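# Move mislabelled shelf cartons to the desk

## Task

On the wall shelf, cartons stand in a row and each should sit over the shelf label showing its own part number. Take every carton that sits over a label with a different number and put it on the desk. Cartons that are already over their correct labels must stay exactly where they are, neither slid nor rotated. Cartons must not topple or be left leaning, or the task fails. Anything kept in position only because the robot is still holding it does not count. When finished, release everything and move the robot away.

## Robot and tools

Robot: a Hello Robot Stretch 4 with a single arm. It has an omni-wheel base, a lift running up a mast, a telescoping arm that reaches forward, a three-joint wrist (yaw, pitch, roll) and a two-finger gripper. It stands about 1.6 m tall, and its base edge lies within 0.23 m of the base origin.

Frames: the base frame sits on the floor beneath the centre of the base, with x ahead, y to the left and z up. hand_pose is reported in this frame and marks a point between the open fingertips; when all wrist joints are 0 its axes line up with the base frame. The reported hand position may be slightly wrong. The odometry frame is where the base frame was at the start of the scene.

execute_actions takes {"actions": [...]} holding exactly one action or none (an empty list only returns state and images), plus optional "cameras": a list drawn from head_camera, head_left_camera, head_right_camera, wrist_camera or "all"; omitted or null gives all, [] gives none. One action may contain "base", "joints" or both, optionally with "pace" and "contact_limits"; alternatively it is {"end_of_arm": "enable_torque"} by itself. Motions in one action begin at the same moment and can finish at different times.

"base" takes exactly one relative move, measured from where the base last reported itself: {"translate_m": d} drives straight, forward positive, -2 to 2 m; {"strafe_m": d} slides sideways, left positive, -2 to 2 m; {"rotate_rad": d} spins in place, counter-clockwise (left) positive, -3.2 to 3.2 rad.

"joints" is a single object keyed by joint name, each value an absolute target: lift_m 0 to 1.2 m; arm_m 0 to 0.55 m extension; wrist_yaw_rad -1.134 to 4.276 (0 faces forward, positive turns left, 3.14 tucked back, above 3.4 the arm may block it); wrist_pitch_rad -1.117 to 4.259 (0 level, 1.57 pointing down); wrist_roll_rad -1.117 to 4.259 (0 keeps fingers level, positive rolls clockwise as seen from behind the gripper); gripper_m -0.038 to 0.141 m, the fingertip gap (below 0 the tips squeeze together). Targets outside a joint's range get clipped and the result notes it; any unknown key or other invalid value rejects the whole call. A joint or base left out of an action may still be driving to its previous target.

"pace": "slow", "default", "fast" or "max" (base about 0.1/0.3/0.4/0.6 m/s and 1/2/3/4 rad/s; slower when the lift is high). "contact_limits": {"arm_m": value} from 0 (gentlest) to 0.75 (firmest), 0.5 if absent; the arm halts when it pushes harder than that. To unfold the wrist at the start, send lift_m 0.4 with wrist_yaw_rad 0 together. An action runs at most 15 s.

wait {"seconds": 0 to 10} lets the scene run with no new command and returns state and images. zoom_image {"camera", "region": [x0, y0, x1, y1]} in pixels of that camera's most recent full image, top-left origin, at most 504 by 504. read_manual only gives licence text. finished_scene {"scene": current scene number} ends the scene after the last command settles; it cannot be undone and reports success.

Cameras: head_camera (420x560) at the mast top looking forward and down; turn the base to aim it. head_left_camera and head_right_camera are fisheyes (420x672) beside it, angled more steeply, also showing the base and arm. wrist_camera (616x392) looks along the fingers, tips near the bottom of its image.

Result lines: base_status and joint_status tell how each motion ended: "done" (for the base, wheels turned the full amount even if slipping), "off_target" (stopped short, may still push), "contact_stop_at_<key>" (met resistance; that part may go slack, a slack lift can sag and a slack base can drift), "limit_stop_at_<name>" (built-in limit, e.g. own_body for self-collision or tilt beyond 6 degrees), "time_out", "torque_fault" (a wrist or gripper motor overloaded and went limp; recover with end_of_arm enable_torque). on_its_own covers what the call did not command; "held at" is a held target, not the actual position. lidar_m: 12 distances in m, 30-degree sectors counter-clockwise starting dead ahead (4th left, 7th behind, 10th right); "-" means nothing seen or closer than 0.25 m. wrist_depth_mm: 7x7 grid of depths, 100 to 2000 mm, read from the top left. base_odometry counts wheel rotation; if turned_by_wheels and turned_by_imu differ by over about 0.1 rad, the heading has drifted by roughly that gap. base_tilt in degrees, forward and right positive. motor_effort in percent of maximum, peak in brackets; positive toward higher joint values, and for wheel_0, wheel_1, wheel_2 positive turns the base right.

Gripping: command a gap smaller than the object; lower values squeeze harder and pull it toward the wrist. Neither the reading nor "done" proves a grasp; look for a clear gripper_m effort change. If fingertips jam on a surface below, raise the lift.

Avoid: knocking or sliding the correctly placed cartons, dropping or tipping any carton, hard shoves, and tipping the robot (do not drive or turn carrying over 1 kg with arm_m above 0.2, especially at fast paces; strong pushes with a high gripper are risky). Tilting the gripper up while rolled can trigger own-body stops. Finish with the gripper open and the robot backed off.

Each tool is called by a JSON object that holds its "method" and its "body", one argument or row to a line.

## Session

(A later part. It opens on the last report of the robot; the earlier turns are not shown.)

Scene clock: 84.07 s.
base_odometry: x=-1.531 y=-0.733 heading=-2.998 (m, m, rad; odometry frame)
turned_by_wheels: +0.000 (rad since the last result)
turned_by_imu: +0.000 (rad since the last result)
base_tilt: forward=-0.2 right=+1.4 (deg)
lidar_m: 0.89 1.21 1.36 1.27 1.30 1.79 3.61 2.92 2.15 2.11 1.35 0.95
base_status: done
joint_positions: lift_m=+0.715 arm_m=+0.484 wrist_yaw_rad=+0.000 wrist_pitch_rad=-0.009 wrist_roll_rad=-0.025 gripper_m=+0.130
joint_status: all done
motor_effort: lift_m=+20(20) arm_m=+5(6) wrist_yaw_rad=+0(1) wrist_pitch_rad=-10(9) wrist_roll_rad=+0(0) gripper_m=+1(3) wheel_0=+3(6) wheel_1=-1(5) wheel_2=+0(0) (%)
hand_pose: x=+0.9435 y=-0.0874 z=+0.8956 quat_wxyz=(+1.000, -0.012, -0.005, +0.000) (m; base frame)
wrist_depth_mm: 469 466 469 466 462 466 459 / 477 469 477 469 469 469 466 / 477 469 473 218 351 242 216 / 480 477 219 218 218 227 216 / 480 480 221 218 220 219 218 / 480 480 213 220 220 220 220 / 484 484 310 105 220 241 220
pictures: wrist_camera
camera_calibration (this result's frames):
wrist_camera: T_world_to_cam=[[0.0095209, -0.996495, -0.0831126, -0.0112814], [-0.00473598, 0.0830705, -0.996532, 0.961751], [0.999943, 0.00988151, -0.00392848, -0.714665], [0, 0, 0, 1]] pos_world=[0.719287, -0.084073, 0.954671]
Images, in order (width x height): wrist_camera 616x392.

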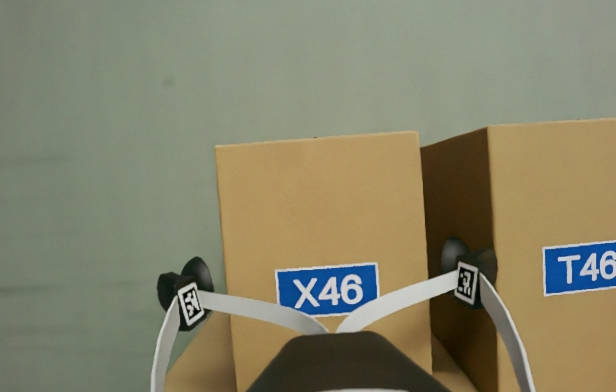

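{"method": "execute_actions", "body": {
  "actions": [
    {"base":{"strafe_m":0.004},"pace":"slow"}
  ],
  "cameras": ["wrist_camera"]
}}

{"method": "execute_actions", "body": {
  "actions": [
    {"joints":{"arm_m":0.515},"pace":"slow"}
  ],
  "cameras": ["wrist_camera"]
}}

{"method": "execute_actions", "body": {
  "actions": [
    {"joints":{"gripper_m":0.045}}
  ],
  "cameras": []
}}

{"method": "execute_actions", "body": {
  "actions": [
    {"joints":{"lift_m":0.74},"pace":"slow"}
  ],
  "cameras": ["wrist_camera"]
}}

{"method": "execute_actions", "body": {
  "actions": [
    {"joints":{"arm_m":0.005}}
  ],
  "cameras": ["head_camera"]
}}

Scene clock: 89.63 s.
base_odometry: x=-1.531 y=-0.736 heading=-2.998 (m, m, rad; odometry frame)
turned_by_wheels: +0.000 (rad since the last result)
turned_by_imu: +0.000 (rad since the last result)
base_tilt: forward=-0.3 right=+1.6 (deg)
lidar_m: 0.92 1.20 1.35 1.27 1.29 1.82 3.64 2.91 2.18 2.12 1.36 0.95
base_status: done
joint_positions: lift_m=+0.715 arm_m=+0.484 wrist_yaw_rad=+0.000 wrist_pitch_rad=-0.009 wrist_roll_rad=-0.025 gripper_m=+0.130
joint_status: not commanded
motor_effort: lift_m=+20(20) arm_m=+5(5) wrist_yaw_rad=+1(1) wrist_pitch_rad=-9(10) wrist_roll_rad=+0(1) gripper_m=+1(2) wheel_0=-2(6) wheel_1=+2(5) wheel_2=+0(1) (%)
hand_pose: x=+0.9435 y=-0.0874 z=+0.8956 quat_wxyz=(+1.000, -0.012, -0.005, +0.000) (m; base frame)
wrist_depth_mm: 473 466 462 462 469 462 462 / 466 469 466 469 466 466 466 / 477 477 477 218 217 249 216 / 477 473 473 219 218 237 216 / 477 484 220 219 218 219 217 / 480 484 213 220 220 220 220 / 484 480 327 105 221 251 221
pictures: wrist_camera
camera_calibration (this result's frames):
wrist_camera: T_world_to_cam=[[0.009521, -0.996495, -0.0831126, -0.0112814], [-0.00473602, 0.0830705, -0.996532, 0.961751], [0.999943, 0.00988161, -0.0039285, -0.714666], [0, 0, 0, 1]] pos_world=[0.719288, -0.084073, 0.954671]
Images, in order (width x height): wrist_camera 616x392.

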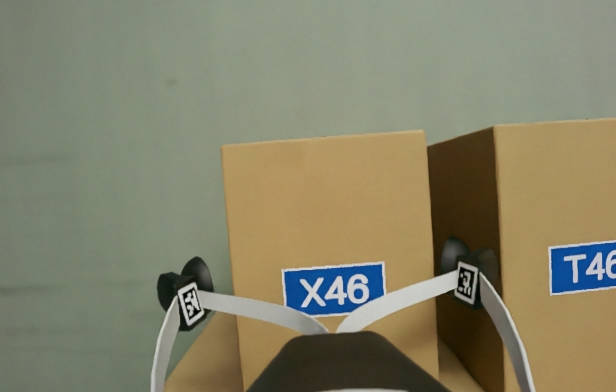

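Scene clock: 91.00 s.
base_odometry: x=-1.531 y=-0.736 heading=-2.998 (m, m, rad; odometry frame)
turned_by_wheels: +0.000 (rad since the last result)
turned_by_imu: +0.000 (rad since the last result)
base_tilt: forward=-0.3 right=+1.5 (deg)
lidar_m: 0.91 1.20 1.34 1.24 1.29 1.82 3.64 2.91 2.19 2.11 1.34 0.97
base_status: not commanded
joint_positions: lift_m=+0.715 arm_m=+0.514 wrist_yaw_rad=+0.000 wrist_pitch_rad=-0.009 wrist_roll_rad=-0.025 gripper_m=+0.130
joint_status: all done
motor_effort: lift_m=+20(20) arm_m=+5(7) wrist_yaw_rad=+1(1) wrist_pitch_rad=-10(9) wrist_roll_rad=+0(0) gripper_m=-4(2) wheel_0=-2(2) wheel_1=+2(2) wheel_2=+0(0) (%)
hand_pose: x=+0.9735 y=-0.0874 z=+0.8956 quat_wxyz=(+1.000, -0.012, -0.005, +0.000) (m; base frame)
wrist_depth_mm: 442 433 433 433 436 436 433 / 436 439 439 439 436 436 439 / 445 442 442 189 189 245 185 / 449 442 190 190 190 235 187 / 449 445 191 190 190 207 187 / 455 445 191 190 191 195 188 / 459 455 307 105 192 229 190
pictures: wrist_camera
camera_calibration (this result's frames):
wrist_camera: T_world_to_cam=[[0.00947019, -0.996495, -0.0831126, -0.0115321], [-0.00473174, 0.0830708, -0.996532, 0.96189], [0.999944, 0.00983061, -0.00392846, -0.744654], [0, 0, 0, 1]] pos_world=[0.749273, -0.0840762, 0.954671]
Images, in order (width x height): wrist_camera 616x392.

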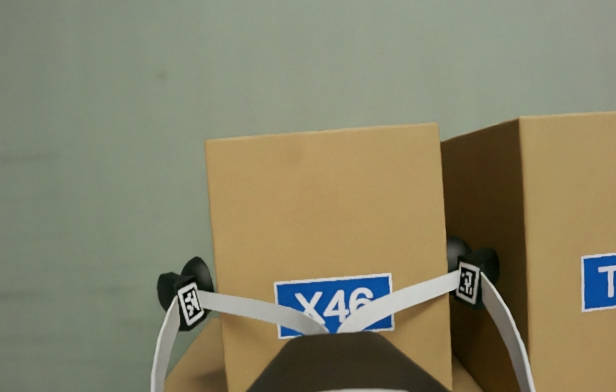

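Scene clock: 92.80 s.
base_odometry: x=-1.531 y=-0.736 heading=-2.998 (m, m, rad; odometry frame)
turned_by_wheels: +0.000 (rad since the last result)
turned_by_imu: +0.000 (rad since the last result)
base_tilt: forward=-0.2 right=+1.6 (deg)
lidar_m: 0.92 1.21 1.37 1.26 1.29 1.79 3.63 2.90 2.18 2.12 1.35 0.95
base_status: not commanded
joint_positions: lift_m=+0.715 arm_m=+0.514 wrist_yaw_rad=+0.000 wrist_pitch_rad=-0.009 wrist_roll_rad=-0.025 gripper_m=+0.045
joint_status: all done
motor_effort: lift_m=+20(20) arm_m=+5(5) wrist_yaw_rad=+2(1) wrist_pitch_rad=-9(9) wrist_roll_rad=+0(0) gripper_m=-23(21) wheel_0=-2(2) wheel_1=+2(2) wheel_2=+0(0) (%)
hand_pose: x=+0.9735 y=-0.0874 z=+0.8956 quat_wxyz=(+1.000, -0.012, -0.005, +0.000) (m; base frame)
wrist_depth_mm: 442 439 436 433 436 433 436 / 439 439 439 442 436 439 436 / 445 442 169 169 167 214 186 / 449 445 169 169 168 218 186 / 452 452 171 170 169 204 188 / 452 452 172 171 170 170 168 / 452 455 174 105 132 213 190
pictures: none
No camera images: the call's "cameras" was empty. Leave "cameras" out to get every camera's image.

Scene clock: 93.80 s.
base_odometry: x=-1.531 y=-0.736 heading=-2.998 (m, m, rad; odometry frame)
turned_by_wheels: +0.000 (rad since the last result)
turned_by_imu: +0.000 (rad since the last result)
base_tilt: forward=-0.2 right=+1.6 (deg)
lidar_m: 0.90 1.19 1.36 1.27 1.30 1.80 3.65 2.90 2.16 2.09 1.35 0.96
base_status: not commanded
joint_positions: lift_m=+0.740 arm_m=+0.514 wrist_yaw_rad=+0.000 wrist_pitch_rad=-0.007 wrist_roll_rad=-0.025 gripper_m=+0.045
joint_status: all done
motor_effort: lift_m=+22(23) arm_m=+5(5) wrist_yaw_rad=+1(1) wrist_pitch_rad=-15(15) wrist_roll_rad=+0(0) gripper_m=-19(18) wheel_0=-2(2) wheel_1=+2(2) wheel_2=+0(0) (%)
hand_pose: x=+0.9735 y=-0.0874 z=+0.9199 quat_wxyz=(+1.000, -0.012, -0.004, +0.000) (m; base frame)
wrist_depth_mm: 442 436 433 433 436 433 433 / 436 439 439 442 433 430 433 / 445 439 172 170 170 436 439 / 445 449 171 171 171 218 186 / 452 449 172 172 170 205 187 / 449 452 172 170 170 170 169 / 452 449 172 105 132 212 189
pictures: wrist_camera
camera_calibration (this result's frames):
wrist_camera: T_world_to_cam=[[0.0092824, -0.996495, -0.0831308, -0.00932228], [-0.00671791, 0.0830704, -0.996521, 0.987999], [0.999934, 0.00980857, -0.00592327, -0.742761], [0, 0, 0, 1]] pos_world=[0.749436, -0.0840776, 0.979387]
Images, in order (width x height): wrist_camera 616x392.

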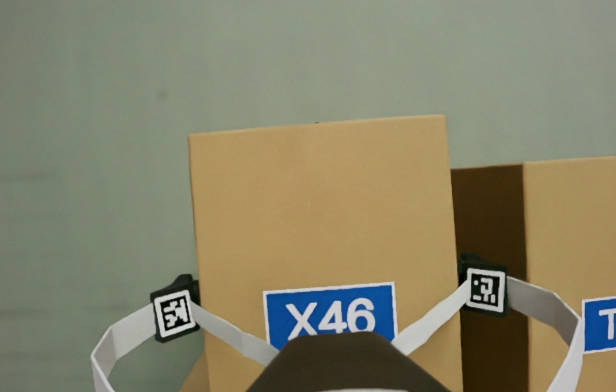

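Scene clock: 96.37 s.
base_odometry: x=-1.531 y=-0.736 heading=-2.998 (m, m, rad; odometry frame)
turned_by_wheels: +0.000 (rad since the last result)
turned_by_imu: +0.000 (rad since the last result)
base_tilt: forward=-0.3 right=+1.6 (deg)
lidar_m: 0.40 1.20 1.34 1.28 1.31 1.79 3.64 2.90 2.18 2.10 1.37 0.42
base_status: not commanded
joint_positions: lift_m=+0.740 arm_m=+0.006 wrist_yaw_rad=+0.000 wrist_pitch_rad=-0.007 wrist_roll_rad=-0.025 gripper_m=+0.045
joint_status: all done
motor_effort: lift_m=+22(22) arm_m=-5(5) wrist_yaw_rad=+0(0) wrist_pitch_rad=-17(16) wrist_roll_rad=+0(0) gripper_m=-22(23) wheel_0=-2(2) wheel_1=+2(2) wheel_2=+0(0) (%)
hand_pose: x=+0.4653 y=-0.0874 z=+0.9198 quat_wxyz=(+1.000, -0.012, -0.003, +0.000) (m; base frame)
wrist_depth_mm: 931 931 946 946 931 917 931 / 946 946 960 946 946 946 960 / 946 946 172 171 170 946 931 / 976 960 172 171 170 904 699 / 976 976 172 171 170 778 699 / 976 976 172 170 170 171 976 / 976 976 172 105 132 976 991
pictures: head_camera
Images, in order (width x height): head_camera 420x560.

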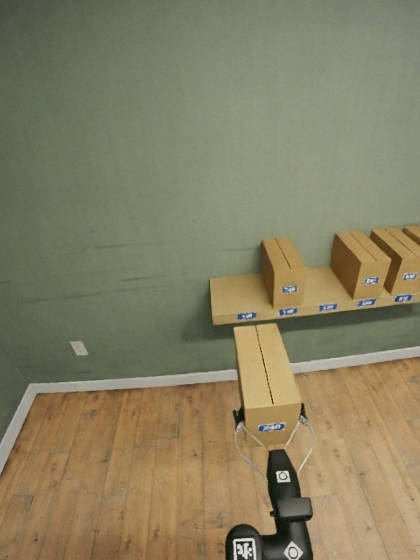

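{"method": "execute_actions", "body": {
  "actions": [
    {"base":{"rotate_rad":-2.89}}
  ],
  "cameras": []
}}

{"method": "execute_actions", "body": {
  "actions": [
    {"base":{"translate_m":2.0},"joints":{"arm_m":0.2},"pace":"fast"}
  ],
  "cameras": ["head_camera"]
}}

Scene clock: 101.37 s.
base_odometry: x=-1.530 y=-0.736 heading=+0.395 (m, m, rad; odometry frame)
turned_by_wheels: -2.890 (rad since the last result)
turned_by_imu: -2.886 (rad since the last result)
base_tilt: forward=-0.2 right=+1.4 (deg)
lidar_m: 0.40 2.46 2.10 2.45 1.13 0.92 0.92 1.32 1.28 1.26 1.42 0.41
base_status: done
joint_positions: lift_m=+0.740 arm_m=+0.006 wrist_yaw_rad=+0.000 wrist_pitch_rad=-0.007 wrist_roll_rad=-0.025 gripper_m=+0.045
joint_status: not commanded
motor_effort: lift_m=+21(22) arm_m=-5(5) wrist_yaw_rad=+0(0) wrist_pitch_rad=-16(16) wrist_roll_rad=+0(0) gripper_m=-20(19) wheel_0=+1(5) wheel_1=+1(8) wheel_2=+2(9) (%)
hand_pose: x=+0.4653 y=-0.0874 z=+0.9199 quat_wxyz=(+1.000, -0.012, -0.003, +0.000) (m; base frame)
wrist_depth_mm: - - - - - - - / - - - - - - - / - - 172 171 169 - - / - - 172 171 170 - - / - - 172 171 170 - - / - - 172 171 170 170 - / - 1983 172 105 132 1756 1863
pictures: none
No camera images: the call's "cameras" was empty. Leave "cameras" out to get every camera's image.

Scene clock: 107.73 s.
base_odometry: x=+0.315 y=+0.034 heading=+0.395 (m, m, rad; odometry frame)
turned_by_wheels: +0.000 (rad since the last result)
turned_by_imu: -0.008 (rad since the last result)
base_tilt: forward=-0.2 right=+1.5 (deg)
lidar_m: 0.58 0.91 1.49 1.68 1.87 2.92 3.16 2.02 1.69 1.64 1.87 0.79
base_status: done
joint_positions: lift_m=+0.740 arm_m=+0.199 wrist_yaw_rad=+0.000 wrist_pitch_rad=-0.007 wrist_roll_rad=-0.025 gripper_m=+0.045
joint_status: all done
motor_effort: lift_m=+21(21) arm_m=+5(5) wrist_yaw_rad=+2(1) wrist_pitch_rad=-16(16) wrist_roll_rad=+0(1) gripper_m=-21(23) wheel_0=+1(7) wheel_1=-1(7) wheel_2=+1(11) (%)
hand_pose: x=+0.6586 y=-0.0874 z=+0.9199 quat_wxyz=(+1.000, -0.012, -0.003, +0.000) (m; base frame)
wrist_depth_mm: 1430 1366 1229 1205 1138 1042 1008 / 1464 1336 1308 1182 1138 1078 1008 / 1464 1397 172 171 170 1078 1042 / 1430 1366 171 171 169 1078 1025 / 1499 634 172 171 170 1078 1060 / 854 621 171 171 170 170 1060 / 564 504 173 105 132 466 1060
pictures: head_camera
Images, in order (width x height): head_camera 420x560.

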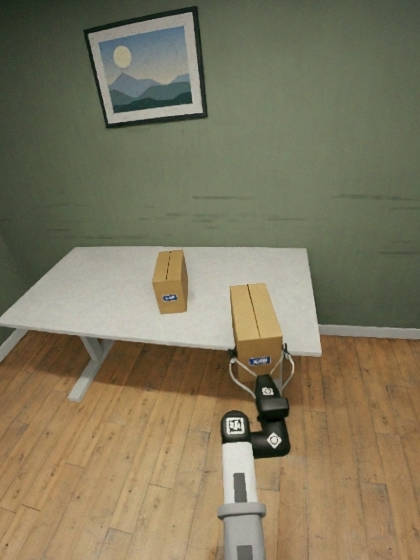

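{"method": "execute_actions", "body": {
  "actions": [
    {"joints":{"arm_m":0.54}}
  ],
  "cameras": []
}}

{"method": "execute_actions", "body": {
  "actions": [
    {"joints":{"lift_m":0.641},"pace":"slow"}
  ],
  "cameras": ["head_camera"]
}}

{"method": "execute_actions", "body": {
  "actions": [
    {"joints":{"gripper_m":0.135}}
  ],
  "cameras": []
}}

{"method": "execute_actions", "body": {
  "actions": [
    {"joints":{"arm_m":0.1},"pace":"fast"}
  ],
  "cameras": ["head_camera"]
}}

Scene clock: 112.87 s.
base_odometry: x=+0.315 y=+0.034 heading=+0.395 (m, m, rad; odometry frame)
turned_by_wheels: +0.000 (rad since the last result)
turned_by_imu: -0.001 (rad since the last result)
base_tilt: forward=-0.1 right=+1.5 (deg)
lidar_m: 0.79 0.90 1.50 1.66 1.87 2.95 3.15 2.01 1.71 1.67 1.89 0.80
base_status: not commanded
joint_positions: lift_m=+0.740 arm_m=+0.539 wrist_yaw_rad=+0.000 wrist_pitch_rad=-0.007 wrist_roll_rad=-0.025 gripper_m=+0.045
joint_status: all done
motor_effort: lift_m=+21(21) arm_m=+5(6) wrist_yaw_rad=-1(1) wrist_pitch_rad=-15(15) wrist_roll_rad=+1(0) gripper_m=-25(21) wheel_0=+1(1) wheel_1=-1(1) wheel_2=+1(1) (%)
hand_pose: x=+0.9985 y=-0.0874 z=+0.9199 quat_wxyz=(+1.000, -0.012, -0.003, +0.000) (m; base frame)
wrist_depth_mm: 1025 946 904 854 820 759 723 / 1025 960 917 854 798 759 723 / 1060 1008 171 171 170 759 741 / 1060 976 172 171 169 778 750 / 768 976 172 171 169 768 759 / 340 399 172 171 169 169 732 / 330 462 172 105 132 459 473
pictures: none
No camera images: the call's "cameras" was empty. Leave "cameras" out to get every camera's image.

Scene clock: 114.57 s.
base_odometry: x=+0.315 y=+0.034 heading=+0.395 (m, m, rad; odometry frame)
turned_by_wheels: +0.000 (rad since the last result)
turned_by_imu: +0.000 (rad since the last result)
base_tilt: forward=-0.2 right=+1.6 (deg)
lidar_m: 0.80 0.91 1.49 1.67 1.86 2.94 3.15 2.02 1.71 1.62 1.91 0.81
base_status: not commanded
joint_positions: lift_m=+0.641 arm_m=+0.539 wrist_yaw_rad=+0.000 wrist_pitch_rad=-0.011 wrist_roll_rad=-0.025 gripper_m=+0.045
joint_status: all done
motor_effort: lift_m=+13(19) arm_m=+5(5) wrist_yaw_rad=-1(1) wrist_pitch_rad=-3(15) wrist_roll_rad=+0(0) gripper_m=-22(22) wheel_0=+1(1) wheel_1=-1(1) wheel_2=+1(1) (%)
hand_pose: x=+0.9985 y=-0.0874 z=+0.8229 quat_wxyz=(+1.000, -0.012, -0.006, +0.000) (m; base frame)
wrist_depth_mm: 1042 946 917 842 809 768 723 / 1042 976 917 866 809 768 741 / 1042 976 169 169 167 759 741 / 355 976 169 170 169 759 750 / 336 500 171 170 169 609 732 / 338 399 171 171 170 171 340 / 317 314 173 105 132 281 290
pictures: head_camera
Images, in order (width x height): head_camera 420x560.

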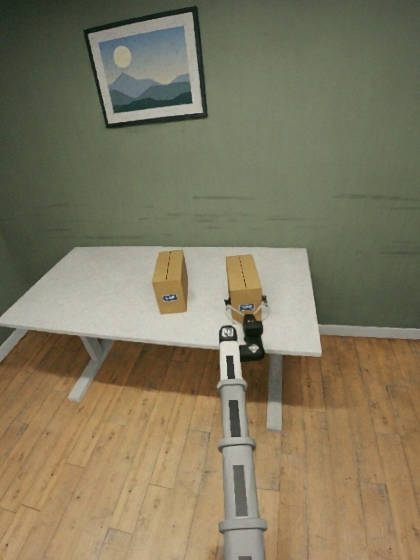

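Scene clock: 116.43 s.
base_odometry: x=+0.315 y=+0.034 heading=+0.395 (m, m, rad; odometry frame)
turned_by_wheels: +0.000 (rad since the last result)
turned_by_imu: +0.000 (rad since the last result)
base_tilt: forward=-0.1 right=+1.5 (deg)
lidar_m: 0.81 0.90 1.51 1.69 1.88 2.95 3.16 2.03 1.70 1.64 1.87 0.81
base_status: not commanded
joint_positions: lift_m=+0.641 arm_m=+0.539 wrist_yaw_rad=+0.000 wrist_pitch_rad=-0.009 wrist_roll_rad=-0.025 gripper_m=+0.135
joint_status: all done
motor_effort: lift_m=+14(14) arm_m=+5(5) wrist_yaw_rad=-1(2) wrist_pitch_rad=-7(8) wrist_roll_rad=+0(1) gripper_m=+1(22) wheel_0=+1(1) wheel_1=-1(1) wheel_2=+1(1) (%)
hand_pose: x=+0.9985 y=-0.0874 z=+0.8223 quat_wxyz=(+1.000, -0.012, -0.005, +0.000) (m; base frame)
wrist_depth_mm: 1025 960 891 854 798 759 723 / 1042 976 904 854 798 759 732 / 1042 960 904 191 190 759 732 / 349 976 193 193 191 778 741 / 340 496 195 193 192 585 732 / 338 421 194 193 193 351 382 / 317 332 303 105 195 291 286
pictures: none
No camera images: the call's "cameras" was empty. Leave "cameras" out to get every camera's image.

Scene clock: 118.43 s.
base_odometry: x=+0.315 y=+0.034 heading=+0.395 (m, m, rad; odometry frame)
turned_by_wheels: +0.000 (rad since the last result)
turned_by_imu: +0.000 (rad since the last result)
base_tilt: forward=-0.2 right=+1.6 (deg)
lidar_m: 0.80 0.90 1.48 1.67 1.88 2.94 3.15 2.02 1.69 1.63 1.88 0.80
base_status: not commanded
joint_positions: lift_m=+0.641 arm_m=+0.101 wrist_yaw_rad=+0.000 wrist_pitch_rad=-0.009 wrist_roll_rad=-0.025 gripper_m=+0.135
joint_status: all done
motor_effort: lift_m=+14(14) arm_m=-5(3) wrist_yaw_rad=+4(0) wrist_pitch_rad=-9(10) wrist_roll_rad=+1(0) gripper_m=+3(1) wheel_0=+1(1) wheel_1=-1(1) wheel_2=+0(0) (%)
hand_pose: x=+0.5602 y=-0.0874 z=+0.8221 quat_wxyz=(+1.000, -0.012, -0.004, +0.000) (m; base frame)
wrist_depth_mm: 1537 1464 1336 1281 1229 1160 1078 / 1576 1464 1366 1308 1205 1160 1118 / 1576 1499 1366 1281 1229 1138 1160 / 1576 1499 1366 634 1255 1182 1118 / 1160 741 768 634 732 820 1138 / 676 580 214 508 469 436 1160 / 1618 1576 1430 105 788 1229 1160
pictures: head_camera
Images, in order (width x height): head_camera 420x560.

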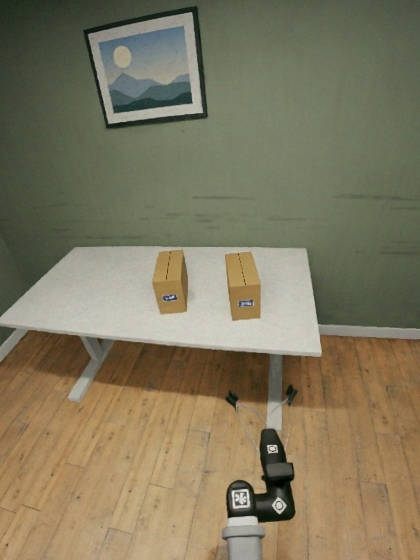

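{"method": "finished_scene", "body": {
  "scene": 2
}}

The scene is finished: the task was done.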